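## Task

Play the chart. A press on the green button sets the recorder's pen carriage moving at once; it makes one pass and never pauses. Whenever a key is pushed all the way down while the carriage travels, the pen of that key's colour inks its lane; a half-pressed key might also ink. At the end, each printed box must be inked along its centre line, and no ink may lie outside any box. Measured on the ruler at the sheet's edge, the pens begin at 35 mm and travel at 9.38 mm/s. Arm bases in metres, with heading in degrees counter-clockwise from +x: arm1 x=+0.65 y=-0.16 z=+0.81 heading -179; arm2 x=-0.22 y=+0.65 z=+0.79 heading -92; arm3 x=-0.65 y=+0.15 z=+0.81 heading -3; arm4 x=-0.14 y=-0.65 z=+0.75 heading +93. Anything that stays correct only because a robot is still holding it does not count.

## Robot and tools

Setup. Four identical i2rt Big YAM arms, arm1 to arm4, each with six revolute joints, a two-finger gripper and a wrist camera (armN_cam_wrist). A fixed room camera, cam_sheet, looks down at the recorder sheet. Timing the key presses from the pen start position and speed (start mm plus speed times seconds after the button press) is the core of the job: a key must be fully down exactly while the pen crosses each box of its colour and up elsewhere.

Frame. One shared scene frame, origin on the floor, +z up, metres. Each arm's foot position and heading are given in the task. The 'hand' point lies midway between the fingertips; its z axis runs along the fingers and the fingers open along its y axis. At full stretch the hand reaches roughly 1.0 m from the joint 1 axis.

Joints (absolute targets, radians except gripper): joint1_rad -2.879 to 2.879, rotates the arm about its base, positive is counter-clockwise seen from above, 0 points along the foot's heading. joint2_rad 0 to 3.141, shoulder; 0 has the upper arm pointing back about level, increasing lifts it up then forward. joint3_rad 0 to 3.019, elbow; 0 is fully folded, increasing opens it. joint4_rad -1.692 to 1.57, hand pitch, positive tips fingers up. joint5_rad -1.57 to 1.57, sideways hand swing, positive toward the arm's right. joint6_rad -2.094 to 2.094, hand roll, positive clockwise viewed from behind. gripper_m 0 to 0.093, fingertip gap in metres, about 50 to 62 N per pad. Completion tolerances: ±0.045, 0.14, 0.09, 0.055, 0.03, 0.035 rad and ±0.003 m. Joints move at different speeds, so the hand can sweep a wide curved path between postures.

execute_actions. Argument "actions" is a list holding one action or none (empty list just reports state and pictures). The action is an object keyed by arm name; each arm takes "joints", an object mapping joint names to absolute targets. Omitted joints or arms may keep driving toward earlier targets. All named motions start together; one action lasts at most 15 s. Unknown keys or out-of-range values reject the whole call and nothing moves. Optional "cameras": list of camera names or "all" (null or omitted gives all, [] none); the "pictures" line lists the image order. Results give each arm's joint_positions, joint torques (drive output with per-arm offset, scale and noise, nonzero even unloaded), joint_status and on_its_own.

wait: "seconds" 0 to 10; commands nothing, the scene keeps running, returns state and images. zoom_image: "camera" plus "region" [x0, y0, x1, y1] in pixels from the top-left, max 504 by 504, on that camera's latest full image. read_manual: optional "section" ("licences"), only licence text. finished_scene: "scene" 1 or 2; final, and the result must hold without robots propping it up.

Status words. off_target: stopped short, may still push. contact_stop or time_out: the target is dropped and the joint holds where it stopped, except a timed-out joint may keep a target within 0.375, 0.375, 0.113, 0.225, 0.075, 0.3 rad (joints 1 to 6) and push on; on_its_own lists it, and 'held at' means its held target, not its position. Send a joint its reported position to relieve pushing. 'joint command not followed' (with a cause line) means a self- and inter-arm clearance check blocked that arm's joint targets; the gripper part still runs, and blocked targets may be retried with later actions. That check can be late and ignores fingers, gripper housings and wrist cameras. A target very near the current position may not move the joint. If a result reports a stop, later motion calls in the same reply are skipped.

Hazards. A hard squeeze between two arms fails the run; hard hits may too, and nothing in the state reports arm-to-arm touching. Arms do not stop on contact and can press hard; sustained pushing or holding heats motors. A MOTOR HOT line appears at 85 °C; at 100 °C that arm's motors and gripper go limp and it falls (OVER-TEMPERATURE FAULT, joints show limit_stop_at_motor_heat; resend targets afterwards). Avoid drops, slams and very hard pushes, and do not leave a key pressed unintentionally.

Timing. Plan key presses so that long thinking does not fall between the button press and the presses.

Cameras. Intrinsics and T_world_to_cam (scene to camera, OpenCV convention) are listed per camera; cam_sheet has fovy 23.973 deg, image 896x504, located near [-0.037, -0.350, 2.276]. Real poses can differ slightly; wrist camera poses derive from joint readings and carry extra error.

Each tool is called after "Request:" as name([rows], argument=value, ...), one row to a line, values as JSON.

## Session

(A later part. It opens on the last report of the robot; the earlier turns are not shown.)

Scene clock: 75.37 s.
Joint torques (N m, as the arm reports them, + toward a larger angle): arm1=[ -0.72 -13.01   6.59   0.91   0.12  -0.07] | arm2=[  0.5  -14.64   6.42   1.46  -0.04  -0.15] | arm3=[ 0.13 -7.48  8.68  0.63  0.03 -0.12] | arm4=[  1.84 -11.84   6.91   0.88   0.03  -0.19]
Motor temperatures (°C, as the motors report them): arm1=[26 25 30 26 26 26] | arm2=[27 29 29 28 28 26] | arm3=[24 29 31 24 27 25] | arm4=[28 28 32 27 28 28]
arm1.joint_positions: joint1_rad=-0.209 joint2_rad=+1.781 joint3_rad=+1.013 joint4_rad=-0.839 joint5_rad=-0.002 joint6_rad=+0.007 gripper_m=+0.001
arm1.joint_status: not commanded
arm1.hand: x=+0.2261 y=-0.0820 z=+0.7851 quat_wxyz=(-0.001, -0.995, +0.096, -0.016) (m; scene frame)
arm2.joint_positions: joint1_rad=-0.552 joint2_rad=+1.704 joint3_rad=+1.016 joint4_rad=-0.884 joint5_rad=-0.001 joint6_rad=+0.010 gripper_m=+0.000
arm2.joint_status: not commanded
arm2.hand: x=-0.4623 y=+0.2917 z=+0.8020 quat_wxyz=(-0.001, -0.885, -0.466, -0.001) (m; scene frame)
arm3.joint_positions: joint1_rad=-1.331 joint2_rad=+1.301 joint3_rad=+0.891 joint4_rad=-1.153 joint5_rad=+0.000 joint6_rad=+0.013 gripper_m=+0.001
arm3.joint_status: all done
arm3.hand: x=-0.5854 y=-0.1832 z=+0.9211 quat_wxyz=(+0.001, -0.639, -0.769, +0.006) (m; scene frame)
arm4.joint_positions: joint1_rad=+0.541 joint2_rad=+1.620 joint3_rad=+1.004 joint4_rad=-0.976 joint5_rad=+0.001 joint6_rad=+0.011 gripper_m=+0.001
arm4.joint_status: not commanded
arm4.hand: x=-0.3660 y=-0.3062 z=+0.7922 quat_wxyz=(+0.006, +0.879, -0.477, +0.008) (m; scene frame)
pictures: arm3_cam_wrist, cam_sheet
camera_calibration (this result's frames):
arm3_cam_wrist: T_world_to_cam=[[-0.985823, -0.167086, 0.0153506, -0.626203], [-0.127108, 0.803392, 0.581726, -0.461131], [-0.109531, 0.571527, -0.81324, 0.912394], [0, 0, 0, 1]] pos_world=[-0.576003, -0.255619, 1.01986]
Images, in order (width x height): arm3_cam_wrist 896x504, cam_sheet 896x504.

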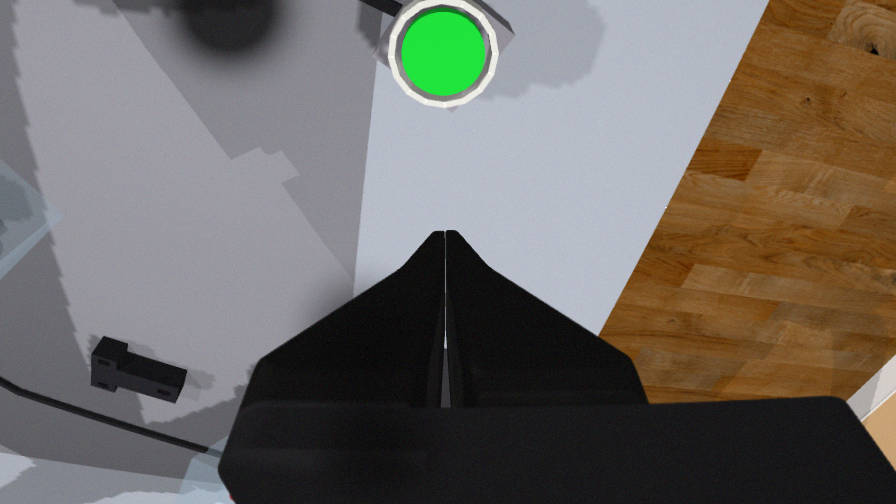

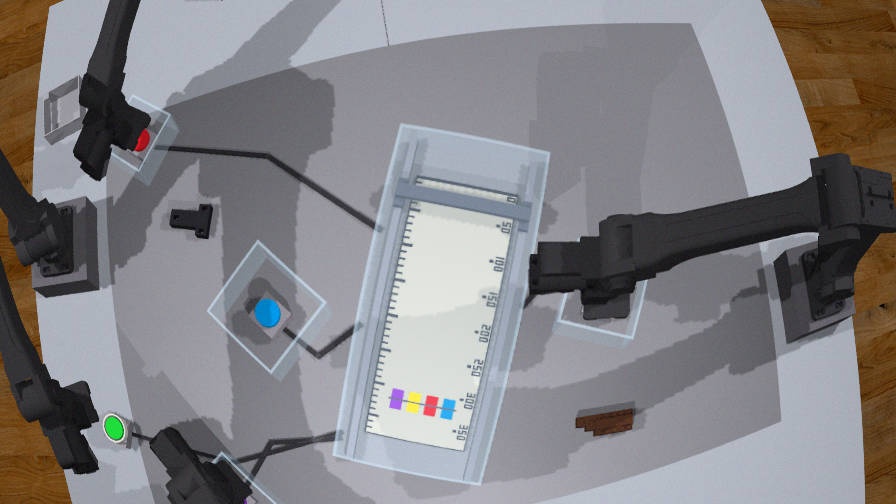

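Request:
execute_actions([
  {"arm3":{"joints":{"joint2_rad":1.516,"joint3_rad":0.786,"joint4_rad":-0.841}}},
], cameras=["arm3_cam_wrist"])

Scene clock: 80.33 s.
Joint torques (N m, as the arm reports them, + toward a larger angle): arm1=[ -0.75 -13.     6.59   0.91   0.12  -0.07] | arm2=[  0.47 -14.64   6.42   1.44  -0.04  -0.15] | arm3=[ 0.3  -8.32  7.78  1.11  0.06 -0.09] | arm4=[  1.78 -11.82   6.87   0.9    0.03  -0.19]
Motor temperatures (°C, as the motors report them): arm1=[26 25 30 26 26 26] | arm2=[27 29 29 28 28 26] | arm3=[24 29 31 24 27 25] | arm4=[28 29 32 27 28 28]
arm1.joint_positions: joint1_rad=-0.209 joint2_rad=+1.781 joint3_rad=+1.013 joint4_rad=-0.839 joint5_rad=-0.002 joint6_rad=+0.007 gripper_m=+0.001
arm1.joint_status: not commanded
arm1.hand: x=+0.2261 y=-0.0820 z=+0.7851 quat_wxyz=(-0.001, -0.995, +0.096, -0.016) (m; scene frame)
arm2.joint_positions: joint1_rad=-0.552 joint2_rad=+1.704 joint3_rad=+1.016 joint4_rad=-0.884 joint5_rad=-0.001 joint6_rad=+0.010 gripper_m=+0.000
arm2.joint_status: not commanded
arm2.hand: x=-0.4623 y=+0.2917 z=+0.8020 quat_wxyz=(-0.001, -0.885, -0.466, -0.001) (m; scene frame)
arm3.joint_positions: joint1_rad=-1.331 joint2_rad=+1.515 joint3_rad=+0.785 joint4_rad=-0.854 joint5_rad=+0.000 joint6_rad=+0.013 gripper_m=+0.001
arm3.joint_status: all done
arm3.hand: x=-0.5842 y=-0.1946 z=+0.8176 quat_wxyz=(+0.009, -0.639, -0.769, +0.000) (m; scene frame)
arm4.joint_positions: joint1_rad=+0.541 joint2_rad=+1.620 joint3_rad=+1.004 joint4_rad=-0.976 joint5_rad=+0.001 joint6_rad=+0.011 gripper_m=+0.001
arm4.joint_status: not commanded
arm4.hand: x=-0.3660 y=-0.3062 z=+0.7922 quat_wxyz=(+0.006, +0.879, -0.477, +0.008) (m; scene frame)
pictures: arm3_cam_wrist
camera_calibration (this result's frames):
arm3_cam_wrist: T_world_to_cam=[[-0.985795, -0.167194, 0.0159298, -0.625834], [-0.124571, 0.791497, 0.598343, -0.406036], [-0.112647, 0.587859, -0.801082, 0.826206], [0, 0, 0, 1]] pos_world=[-0.574455, -0.268952, 0.914777]
Images, in order (width x height): arm3_cam_wrist 896x504.

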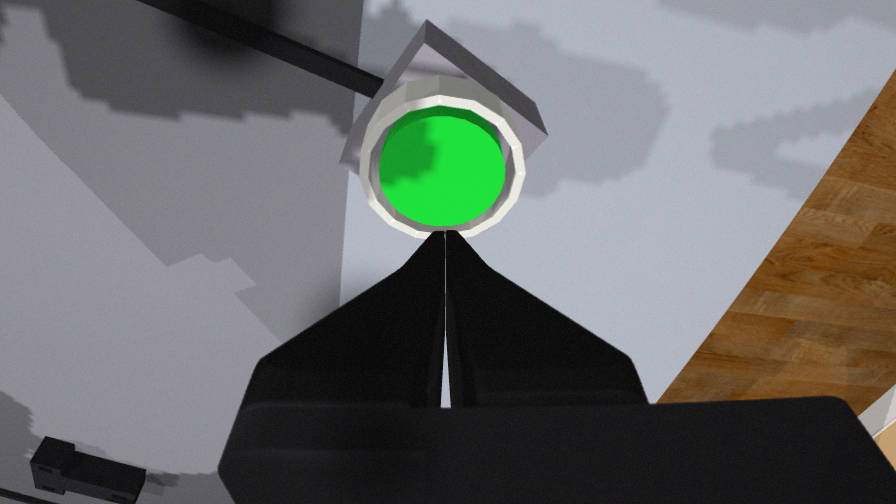

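Request:
execute_actions(actions=[], cameras=[])

Request:
execute_actions([
  {"arm3":{"joints":{"joint2_rad":1.69,"joint4_rad":-0.78}}},
], cameras=["arm3_cam_wrist"])

Request:
execute_actions([
  {"arm3":{"joints":{"joint2_rad":1.302,"joint3_rad":0.88,"joint4_rad":-1.149}}},
], cameras=[])

Request:
execute_actions([
  {"arm3":{"joints":{"joint1_rad":-0.344,"joint2_rad":1.631,"joint3_rad":1.236,"joint4_rad":-1.176}}},
], cameras=[])

Request:
execute_actions([
  {"arm3":{"joints":{"joint2_rad":1.77,"joint3_rad":1.105,"joint4_rad":-0.85}}},
], cameras=["arm3_cam_wrist","cam_sheet"])

Request:
wait(seconds=10)

Request:
wait(seconds=10)

Request:
wait(seconds=4.9)

Request:
execute_actions([
  {"arm1":{"joints":{"joint2_rad":1.89}},"arm2":{"joints":{"joint2_rad":1.81}},"arm3":{"joints":{"joint2_rad":1.89}},"arm4":{"joints":{"joint2_rad":1.74}}},
], cameras=[])

Request:
wait(seconds=0.9)

Request:
execute_actions([
  {"arm1":{"joints":{"joint2_rad":1.77}},"arm2":{"joints":{"joint2_rad":1.69}},"arm3":{"joints":{"joint2_rad":1.77}},"arm4":{"joints":{"joint2_rad":1.62}}},
], cameras=[])

Request:
wait(seconds=5)

Request:
zoom_image(camera="cam_sheet", region=[350, 340, 490, 450])

Scene clock: 95.93 s.
Joint torques (N m, as the arm reports them, + toward a larger angle): arm1=[ -0.71 -12.94   6.58   0.91   0.12  -0.07] | arm2=[  0.5  -14.63   6.41   1.45  -0.04  -0.14] | arm3=[ 0.63 -8.7   7.72  1.1   0.01 -0.08] | arm4=[  1.86 -11.74   6.88   0.88   0.02  -0.18]
Motor temperatures (°C, as the motors report them): arm1=[26 26 30 26 26 26] | arm2=[27 29 29 28 28 26] | arm3=[24 29 31 24 27 25] | arm4=[28 29 32 27 28 28]
arm1.joint_positions: joint1_rad=-0.209 joint2_rad=+1.781 joint3_rad=+1.013 joint4_rad=-0.839 joint5_rad=-0.002 joint6_rad=+0.007 gripper_m=+0.001
arm1.joint_status: not commanded
arm1.hand: x=+0.2261 y=-0.0820 z=+0.7851 quat_wxyz=(-0.001, -0.995, +0.096, -0.016) (m; scene frame)
arm2.joint_positions: joint1_rad=-0.552 joint2_rad=+1.704 joint3_rad=+1.016 joint4_rad=-0.884 joint5_rad=-0.001 joint6_rad=+0.010 gripper_m=+0.000
arm2.joint_status: not commanded
arm2.hand: x=-0.4623 y=+0.2917 z=+0.8020 quat_wxyz=(-0.001, -0.885, -0.466, -0.001) (m; scene frame)
arm3.joint_positions: joint1_rad=-1.331 joint2_rad=+1.515 joint3_rad=+0.785 joint4_rad=-0.854 joint5_rad=+0.000 joint6_rad=+0.013 gripper_m=+0.001
arm3.joint_status: all done
arm3.hand: x=-0.5842 y=-0.1946 z=+0.8176 quat_wxyz=(+0.009, -0.639, -0.769, +0.000) (m; scene frame)
arm4.joint_positions: joint1_rad=+0.541 joint2_rad=+1.620 joint3_rad=+1.004 joint4_rad=-0.976 joint5_rad=+0.001 joint6_rad=+0.011 gripper_m=+0.001
arm4.joint_status: not commanded
arm4.hand: x=-0.3660 y=-0.3062 z=+0.7922 quat_wxyz=(+0.006, +0.879, -0.477, +0.008) (m; scene frame)
pictures: none
No camera images: the call's "cameras" was empty. Leave "cameras" out to get every camera's image.

Scene clock: 96.70 s.
Joint torques (N m, as the arm reports them, + toward a larger angle): arm1=[ -0.7  -12.98   6.57   0.91   0.12  -0.07] | arm2=[  0.48 -14.63   6.42   1.45  -0.04  -0.15] | arm3=[ 1.18 -6.34  5.94  0.94 -0.01 -0.11] | arm4=[  1.73 -11.77   6.91   0.83   0.02  -0.18]
Motor temperatures (°C, as the motors report them): arm1=[26 26 30 26 26 26] | arm2=[27 29 29 28 28 26] | arm3=[24 29 31 24 27 25] | arm4=[28 29 32 27 28 28]
arm1.joint_positions: joint1_rad=-0.209 joint2_rad=+1.781 joint3_rad=+1.013 joint4_rad=-0.839 joint5_rad=-0.002 joint6_rad=+0.007 gripper_m=+0.001
arm1.joint_status: not commanded
arm1.hand: x=+0.2261 y=-0.0820 z=+0.7851 quat_wxyz=(-0.001, -0.995, +0.096, -0.016) (m; scene frame)
arm2.joint_positions: joint1_rad=-0.552 joint2_rad=+1.704 joint3_rad=+1.016 joint4_rad=-0.884 joint5_rad=-0.001 joint6_rad=+0.010 gripper_m=+0.000
arm2.joint_status: not commanded
arm2.hand: x=-0.4623 y=+0.2917 z=+0.8020 quat_wxyz=(-0.001, -0.885, -0.466, -0.001) (m; scene frame)
arm3.joint_positions: joint1_rad=-1.331 joint2_rad=+1.645 joint3_rad=+0.796 joint4_rad=-0.793 joint5_rad=+0.000 joint6_rad=+0.013 gripper_m=+0.001
arm3.joint_status: all done
arm3.hand: x=-0.5842 y=-0.1968 z=+0.7768 quat_wxyz=(+0.032, -0.639, -0.768, -0.019) (m; scene frame)
arm4.joint_positions: joint1_rad=+0.541 joint2_rad=+1.620 joint3_rad=+1.004 joint4_rad=-0.976 joint5_rad=+0.001 joint6_rad=+0.011 gripper_m=+0.001
arm4.joint_status: not commanded
arm4.hand: x=-0.3660 y=-0.3062 z=+0.7922 quat_wxyz=(+0.006, +0.879, -0.477, +0.008) (m; scene frame)
pictures: arm3_cam_wrist
camera_calibration (this result's frames):
arm3_cam_wrist: T_world_to_cam=[[-0.985704, -0.167567, 0.0175783, -0.626842], [-0.116941, 0.755519, 0.644605, -0.418433], [-0.121295, 0.633334, -0.764314, 0.770218], [0, 0, 0, 1]] pos_world=[-0.573389, -0.276709, 0.869431]
Images, in order (width x height): arm3_cam_wrist 896x504.

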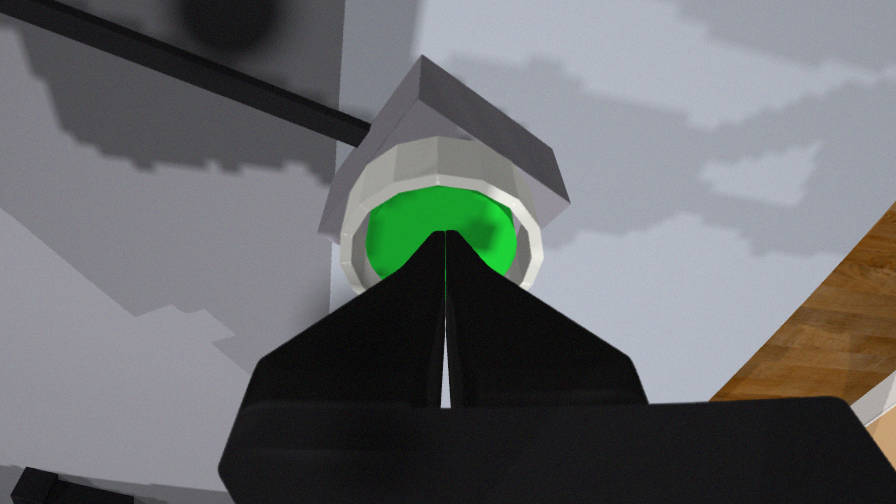

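Scene clock: 97.87 s.
Joint torques (N m, as the arm reports them, + toward a larger angle): arm1=[ -0.73 -12.94   6.58   0.93   0.12  -0.07] | arm2=[  0.52 -14.64   6.41   1.45  -0.04  -0.15] | arm3=[ 0.53 -5.6  12.06  0.12 -0.01 -0.1 ] | arm4=[  1.85 -11.72   6.84   0.89   0.04  -0.2 ]
Motor temperatures (°C, as the motors report them): arm1=[26 26 30 26 26 26] | arm2=[27 29 29 28 28 26] | arm3=[24 29 31 24 27 25] | arm4=[28 29 32 27 28 28]
arm1.joint_positions: joint1_rad=-0.209 joint2_rad=+1.781 joint3_rad=+1.013 joint4_rad=-0.839 joint5_rad=-0.002 joint6_rad=+0.007 gripper_m=+0.001
arm1.joint_status: not commanded
arm1.hand: x=+0.2261 y=-0.0820 z=+0.7851 quat_wxyz=(-0.001, -0.995, +0.096, -0.016) (m; scene frame)
arm2.joint_positions: joint1_rad=-0.552 joint2_rad=+1.704 joint3_rad=+1.016 joint4_rad=-0.884 joint5_rad=-0.001 joint6_rad=+0.010 gripper_m=+0.000
arm2.joint_status: not commanded
arm2.hand: x=-0.4623 y=+0.2917 z=+0.8020 quat_wxyz=(-0.001, -0.885, -0.466, -0.001) (m; scene frame)
arm3.joint_positions: joint1_rad=-1.331 joint2_rad=+1.290 joint3_rad=+0.849 joint4_rad=-1.137 joint5_rad=+0.000 joint6_rad=+0.013 gripper_m=+0.001
arm3.joint_status: all done
arm3.hand: x=-0.5880 y=-0.1707 z=+0.9100 quat_wxyz=(+0.007, -0.639, -0.769, +0.001) (m; scene frame)
arm4.joint_positions: joint1_rad=+0.541 joint2_rad=+1.620 joint3_rad=+1.004 joint4_rad=-0.976 joint5_rad=+0.001 joint6_rad=+0.011 gripper_m=+0.001
arm4.joint_status: not commanded
arm4.hand: x=-0.3660 y=-0.3062 z=+0.7922 quat_wxyz=(+0.006, +0.879, -0.477, +0.008) (m; scene frame)
pictures: none
No camera images: the call's "cameras" was empty. Leave "cameras" out to get every camera's image.

Scene clock: 100.87 s.
Joint torques (N m, as the arm reports them, + toward a larger angle): arm1=[ -0.73 -13.02   6.58   0.91   0.12  -0.07] | arm2=[  0.5  -14.63   6.41   1.45  -0.04  -0.15] | arm3=[ 0.38 -9.36  8.76  0.07  0.05 -0.09] | arm4=[  1.94 -11.88   6.89   0.85   0.03  -0.2 ]
Motor temperatures (°C, as the motors report them): arm1=[26 26 30 26 26 26] | arm2=[27 30 29 28 28 26] | arm3=[24 29 31 24 27 25] | arm4=[28 29 32 27 28 28]
arm1.joint_positions: joint1_rad=-0.209 joint2_rad=+1.781 joint3_rad=+1.013 joint4_rad=-0.839 joint5_rad=-0.002 joint6_rad=+0.007 gripper_m=+0.001
arm1.joint_status: not commanded
arm1.hand: x=+0.2261 y=-0.0820 z=+0.7851 quat_wxyz=(-0.001, -0.995, +0.096, -0.016) (m; scene frame)
arm2.joint_positions: joint1_rad=-0.552 joint2_rad=+1.704 joint3_rad=+1.016 joint4_rad=-0.884 joint5_rad=-0.001 joint6_rad=+0.010 gripper_m=+0.000
arm2.joint_status: not commanded
arm2.hand: x=-0.4623 y=+0.2917 z=+0.8020 quat_wxyz=(-0.001, -0.885, -0.466, -0.001) (m; scene frame)
arm3.joint_positions: joint1_rad=-1.196 joint2_rad=+1.444 joint3_rad=+0.988 joint4_rad=-1.159 joint5_rad=-0.001 joint6_rad=+0.013 gripper_m=+0.001
arm3.joint_status: joint1_rad time_out (moved +0.135 of +0.987); joint2_rad time_out (moved +0.154 of +0.341); joint3_rad time_out (moved +0.139 of +0.387); the others done
arm3.on_its_own: joint1_rad is held at -1.195, not at your -0.344, since a time_out; joint2_rad is held at +1.429, not at your +1.631, since a time_out; joint3_rad is held at +0.983, not at your +1.236, since a time_out
arm3.hand: x=-0.5297 y=-0.2042 z=+0.9061 quat_wxyz=(+0.022, -0.586, -0.810, -0.010) (m; scene frame)
arm4.joint_positions: joint1_rad=+0.541 joint2_rad=+1.620 joint3_rad=+1.004 joint4_rad=-0.976 joint5_rad=+0.001 joint6_rad=+0.011 gripper_m=+0.001
arm4.joint_status: not commanded
arm4.hand: x=-0.3660 y=-0.3062 z=+0.7922 quat_wxyz=(+0.006, +0.879, -0.477, +0.008) (m; scene frame)
pictures: none
joint command not followed: on one or more control steps a check withheld the commanded joint targets of the arm3 arm, and it was not sent them on those steps.
cause: the commanded joint targets would bring a part of the robot too close to another arm (this arm's wrist (the part past joint 4) and the other arm's forearm (the part past joint 3)); next, command targets that bring no part of the robot closer to that arm.
No camera images: the call's "cameras" was empty. Leave "cameras" out to get every camera's image.

not run: a stop came earlier in this reply.

not run: a stop came earlier in this reply.

not run: a stop came earlier in this reply.

not run: a stop came earlier in this reply.

not run: a stop came earlier in this reply.

not run: a stop came earlier in this reply.

not run: a stop came earlier in this reply.

not run: a stop came earlier in this reply.

This scene's latest camera images include none from cam_sheet. They are from: arm3_cam_wrist. Call execute_actions without "cameras", or with cam_sheet in "cameras", to get its image.

Request:
execute_actions([
  {"arm3":{"joints":{"joint2_rad":0.95,"joint3_rad":0.7,"joint4_rad":-1.3}}},
], cameras=[])

Request:
execute_actions([
  {"arm3":{"joints":{"joint1_rad":-0.344}}},
], cameras=[])

Request:
execute_actions([
  {"arm3":{"joints":{"joint2_rad":1.6,"joint3_rad":1.236,"joint4_rad":-1.176}}},
], cameras=[])

Request:
execute_actions([
  {"arm3":{"joints":{"joint2_rad":1.77,"joint3_rad":1.105,"joint4_rad":-0.85}}},
], cameras=["arm3_cam_wrist"])

Scene clock: 106.20 s.
Joint torques (N m, as the arm reports them, + toward a larger angle): arm1=[ -0.7  -13.     6.58   0.92   0.12  -0.07] | arm2=[  0.51 -14.62   6.41   1.44  -0.04  -0.15] | arm3=[ 0.52 -2.59  9.79  0.24  0.07 -0.14] | arm4=[  1.74 -11.89   6.86   0.82   0.04  -0.19]
Motor temperatures (°C, as the motors report them): arm1=[26 26 30 26 26 26] | arm2=[27 30 29 28 28 26] | arm3=[24 29 31 24 27 25] | arm4=[28 29 33 27 28 28]
arm1.joint_positions: joint1_rad=-0.209 joint2_rad=+1.781 joint3_rad=+1.013 joint4_rad=-0.839 joint5_rad=-0.002 joint6_rad=+0.007 gripper_m=+0.001
arm1.joint_status: not commanded
arm1.hand: x=+0.2261 y=-0.0820 z=+0.7851 quat_wxyz=(-0.001, -0.995, +0.096, -0.016) (m; scene frame)
arm2.joint_positions: joint1_rad=-0.552 joint2_rad=+1.704 joint3_rad=+1.016 joint4_rad=-0.884 joint5_rad=-0.001 joint6_rad=+0.010 gripper_m=+0.000
arm2.joint_status: not commanded
arm2.hand: x=-0.4623 y=+0.2917 z=+0.8020 quat_wxyz=(-0.001, -0.885, -0.466, -0.001) (m; scene frame)
arm3.joint_positions: joint1_rad=-1.196 joint2_rad=+0.950 joint3_rad=+0.707 joint4_rad=-1.293 joint5_rad=-0.001 joint6_rad=+0.013 gripper_m=+0.001
arm3.joint_status: all done
arm3.on_its_own: joint1_rad is held at -1.195, not at your -0.344, since a time_out
arm3.hand: x=-0.5740 y=-0.0744 z=+0.9459 quat_wxyz=(-0.011, -0.586, -0.810, +0.013) (m; scene frame)
arm4.joint_positions: joint1_rad=+0.541 joint2_rad=+1.620 joint3_rad=+1.004 joint4_rad=-0.976 joint5_rad=+0.001 joint6_rad=+0.011 gripper_m=+0.001
arm4.joint_status: not commanded
arm4.hand: x=-0.3660 y=-0.3062 z=+0.7922 quat_wxyz=(+0.006, +0.879, -0.477, +0.008) (m; scene frame)
pictures: none
No camera images: the call's "cameras" was empty. Leave "cameras" out to get every camera's image.

Scene clock: 107.60 s.
Joint torques (N m, as the arm reports them, + toward a larger angle): arm1=[ -0.73 -12.9    6.57   0.92   0.12  -0.07] | arm2=[  0.49 -14.62   6.41   1.46  -0.04  -0.15] | arm3=[ 0.52 -3.15  9.68  0.12  0.01 -0.07] | arm4=[  1.79 -11.89   6.87   0.83   0.03  -0.19]
Motor temperatures (°C, as the motors report them): arm1=[26 26 30 26 26 26] | arm2=[27 30 29 28 28 26] | arm3=[24 29 31 24 27 25] | arm4=[28 29 33 27 28 28]
arm1.joint_positions: joint1_rad=-0.209 joint2_rad=+1.781 joint3_rad=+1.013 joint4_rad=-0.839 joint5_rad=-0.002 joint6_rad=+0.007 gripper_m=+0.001
arm1.joint_status: not commanded
arm1.hand: x=+0.2261 y=-0.0820 z=+0.7851 quat_wxyz=(-0.001, -0.995, +0.096, -0.016) (m; scene frame)
arm2.joint_positions: joint1_rad=-0.552 joint2_rad=+1.704 joint3_rad=+1.016 joint4_rad=-0.884 joint5_rad=-0.001 joint6_rad=+0.010 gripper_m=+0.000
arm2.joint_status: not commanded
arm2.hand: x=-0.4623 y=+0.2917 z=+0.8020 quat_wxyz=(-0.001, -0.885, -0.466, -0.001) (m; scene frame)
arm3.joint_positions: joint1_rad=-0.347 joint2_rad=+0.950 joint3_rad=+0.707 joint4_rad=-1.293 joint5_rad=+0.000 joint6_rad=+0.013 gripper_m=+0.001
arm3.joint_status: all done
arm3.hand: x=-0.4325 y=+0.0585 z=+0.9443 quat_wxyz=(-0.012, -0.200, -0.980, +0.005) (m; scene frame)
arm4.joint_positions: joint1_rad=+0.541 joint2_rad=+1.620 joint3_rad=+1.004 joint4_rad=-0.976 joint5_rad=+0.001 joint6_rad=+0.011 gripper_m=+0.001
arm4.joint_status: not commanded
arm4.hand: x=-0.3660 y=-0.3062 z=+0.7922 quat_wxyz=(+0.006, +0.879, -0.477, +0.008) (m; scene frame)
pictures: none
No camera images: the call's "cameras" was empty. Leave "cameras" out to get every camera's image.

Scene clock: 108.97 s.
Joint torques (N m, as the arm reports them, + toward a larger angle): arm1=[ -0.71 -12.98   6.59   0.93   0.12  -0.08] | arm2=[  0.49 -14.62   6.43   1.45  -0.04  -0.15] | arm3=[  0.08 -10.96  13.42   0.64   0.03  -0.13] | arm4=[  1.83 -11.8    6.9    0.85   0.04  -0.19]
Motor temperatures (°C, as the motors report them): arm1=[26 26 30 26 26 26] | arm2=[27 30 29 28 28 26] | arm3=[24 29 32 24 27 25] | arm4=[28 29 33 27 28 28]
arm1.joint_positions: joint1_rad=-0.209 joint2_rad=+1.781 joint3_rad=+1.013 joint4_rad=-0.839 joint5_rad=-0.002 joint6_rad=+0.007 gripper_m=+0.001
arm1.joint_status: not commanded
arm1.hand: x=+0.2261 y=-0.0820 z=+0.7851 quat_wxyz=(-0.001, -0.995, +0.096, -0.016) (m; scene frame)
arm2.joint_positions: joint1_rad=-0.552 joint2_rad=+1.704 joint3_rad=+1.016 joint4_rad=-0.884 joint5_rad=-0.001 joint6_rad=+0.010 gripper_m=+0.000
arm2.joint_status: not commanded
arm2.hand: x=-0.4623 y=+0.2917 z=+0.8020 quat_wxyz=(-0.001, -0.885, -0.466, -0.001) (m; scene frame)
arm3.joint_positions: joint1_rad=-0.347 joint2_rad=+1.590 joint3_rad=+1.190 joint4_rad=-1.180 joint5_rad=+0.000 joint6_rad=+0.013 gripper_m=+0.001
arm3.joint_status: all done
arm3.hand: x=-0.2382 y=-0.0217 z=+0.9153 quat_wxyz=(+0.009, -0.201, -0.980, +0.000) (m; scene frame)
arm4.joint_positions: joint1_rad=+0.541 joint2_rad=+1.620 joint3_rad=+1.004 joint4_rad=-0.976 joint5_rad=+0.001 joint6_rad=+0.011 gripper_m=+0.001
arm4.joint_status: not commanded
arm4.hand: x=-0.3660 y=-0.3062 z=+0.7922 quat_wxyz=(+0.006, +0.879, -0.477, +0.008) (m; scene frame)
pictures: none
No camera images: the call's "cameras" was empty. Leave "cameras" out to get every camera's image.

Scene clock: 110.07 s.
Joint torques (N m, as the arm reports them, + toward a larger angle): arm1=[ -0.7  -13.     6.58   0.92   0.12  -0.07] | arm2=[  0.51 -14.65   6.41   1.45  -0.04  -0.15] | arm3=[  0.85 -13.2    8.84   1.16  -0.01  -0.08] | arm4=[  1.76 -12.03   6.9    0.8    0.03  -0.19]
Motor temperatures (°C, as the motors report them): arm1=[26 26 30 26 26 26] | arm2=[27 30 29 28 28 26] | arm3=[24 29 32 24 27 25] | arm4=[28 29 33 27 28 28]
arm1.joint_positions: joint1_rad=-0.209 joint2_rad=+1.781 joint3_rad=+1.013 joint4_rad=-0.839 joint5_rad=-0.002 joint6_rad=+0.007 gripper_m=+0.001
arm1.joint_status: not commanded
arm1.hand: x=+0.2261 y=-0.0820 z=+0.7851 quat_wxyz=(-0.001, -0.995, +0.096, -0.016) (m; scene frame)
arm2.joint_positions: joint1_rad=-0.552 joint2_rad=+1.704 joint3_rad=+1.016 joint4_rad=-0.884 joint5_rad=-0.001 joint6_rad=+0.010 gripper_m=+0.000
arm2.joint_status: not commanded
arm2.hand: x=-0.4623 y=+0.2917 z=+0.8020 quat_wxyz=(-0.001, -0.885, -0.466, -0.001) (m; scene frame)
arm3.joint_positions: joint1_rad=-0.347 joint2_rad=+1.774 joint3_rad=+1.095 joint4_rad=-0.863 joint5_rad=+0.000 joint6_rad=+0.013 gripper_m=+0.001
arm3.joint_status: all done
arm3.hand: x=-0.2182 y=-0.0305 z=+0.8041 quat_wxyz=(-0.010, -0.200, -0.980, +0.004) (m; scene frame)
arm4.joint_positions: joint1_rad=+0.541 joint2_rad=+1.620 joint3_rad=+1.004 joint4_rad=-0.976 joint5_rad=+0.001 joint6_rad=+0.011 gripper_m=+0.001
arm4.joint_status: not commanded
arm4.hand: x=-0.3660 y=-0.3062 z=+0.7922 quat_wxyz=(+0.006, +0.879, -0.477, +0.008) (m; scene frame)
pictures: arm3_cam_wrist
camera_calibration (this result's frames):
arm3_cam_wrist: T_world_to_cam=[[-0.406943, -0.913411, 0.0088025, -0.128103], [-0.748084, 0.338785, 0.570609, -0.609811], [-0.524183, 0.22562, -0.821175, 0.675472], [0, 0, 0, 1]] pos_world=[-0.15425, -0.0628152, 0.903772]
Images, in order (width x height): arm3_cam_wrist 896x504.

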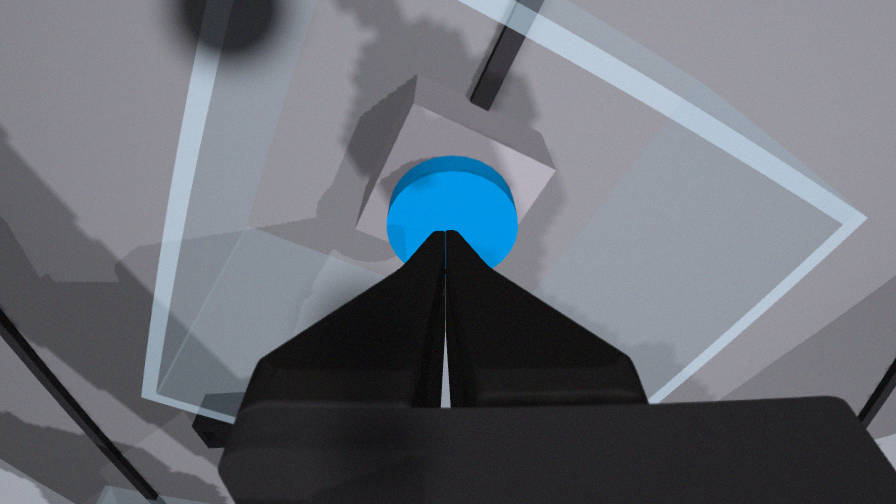

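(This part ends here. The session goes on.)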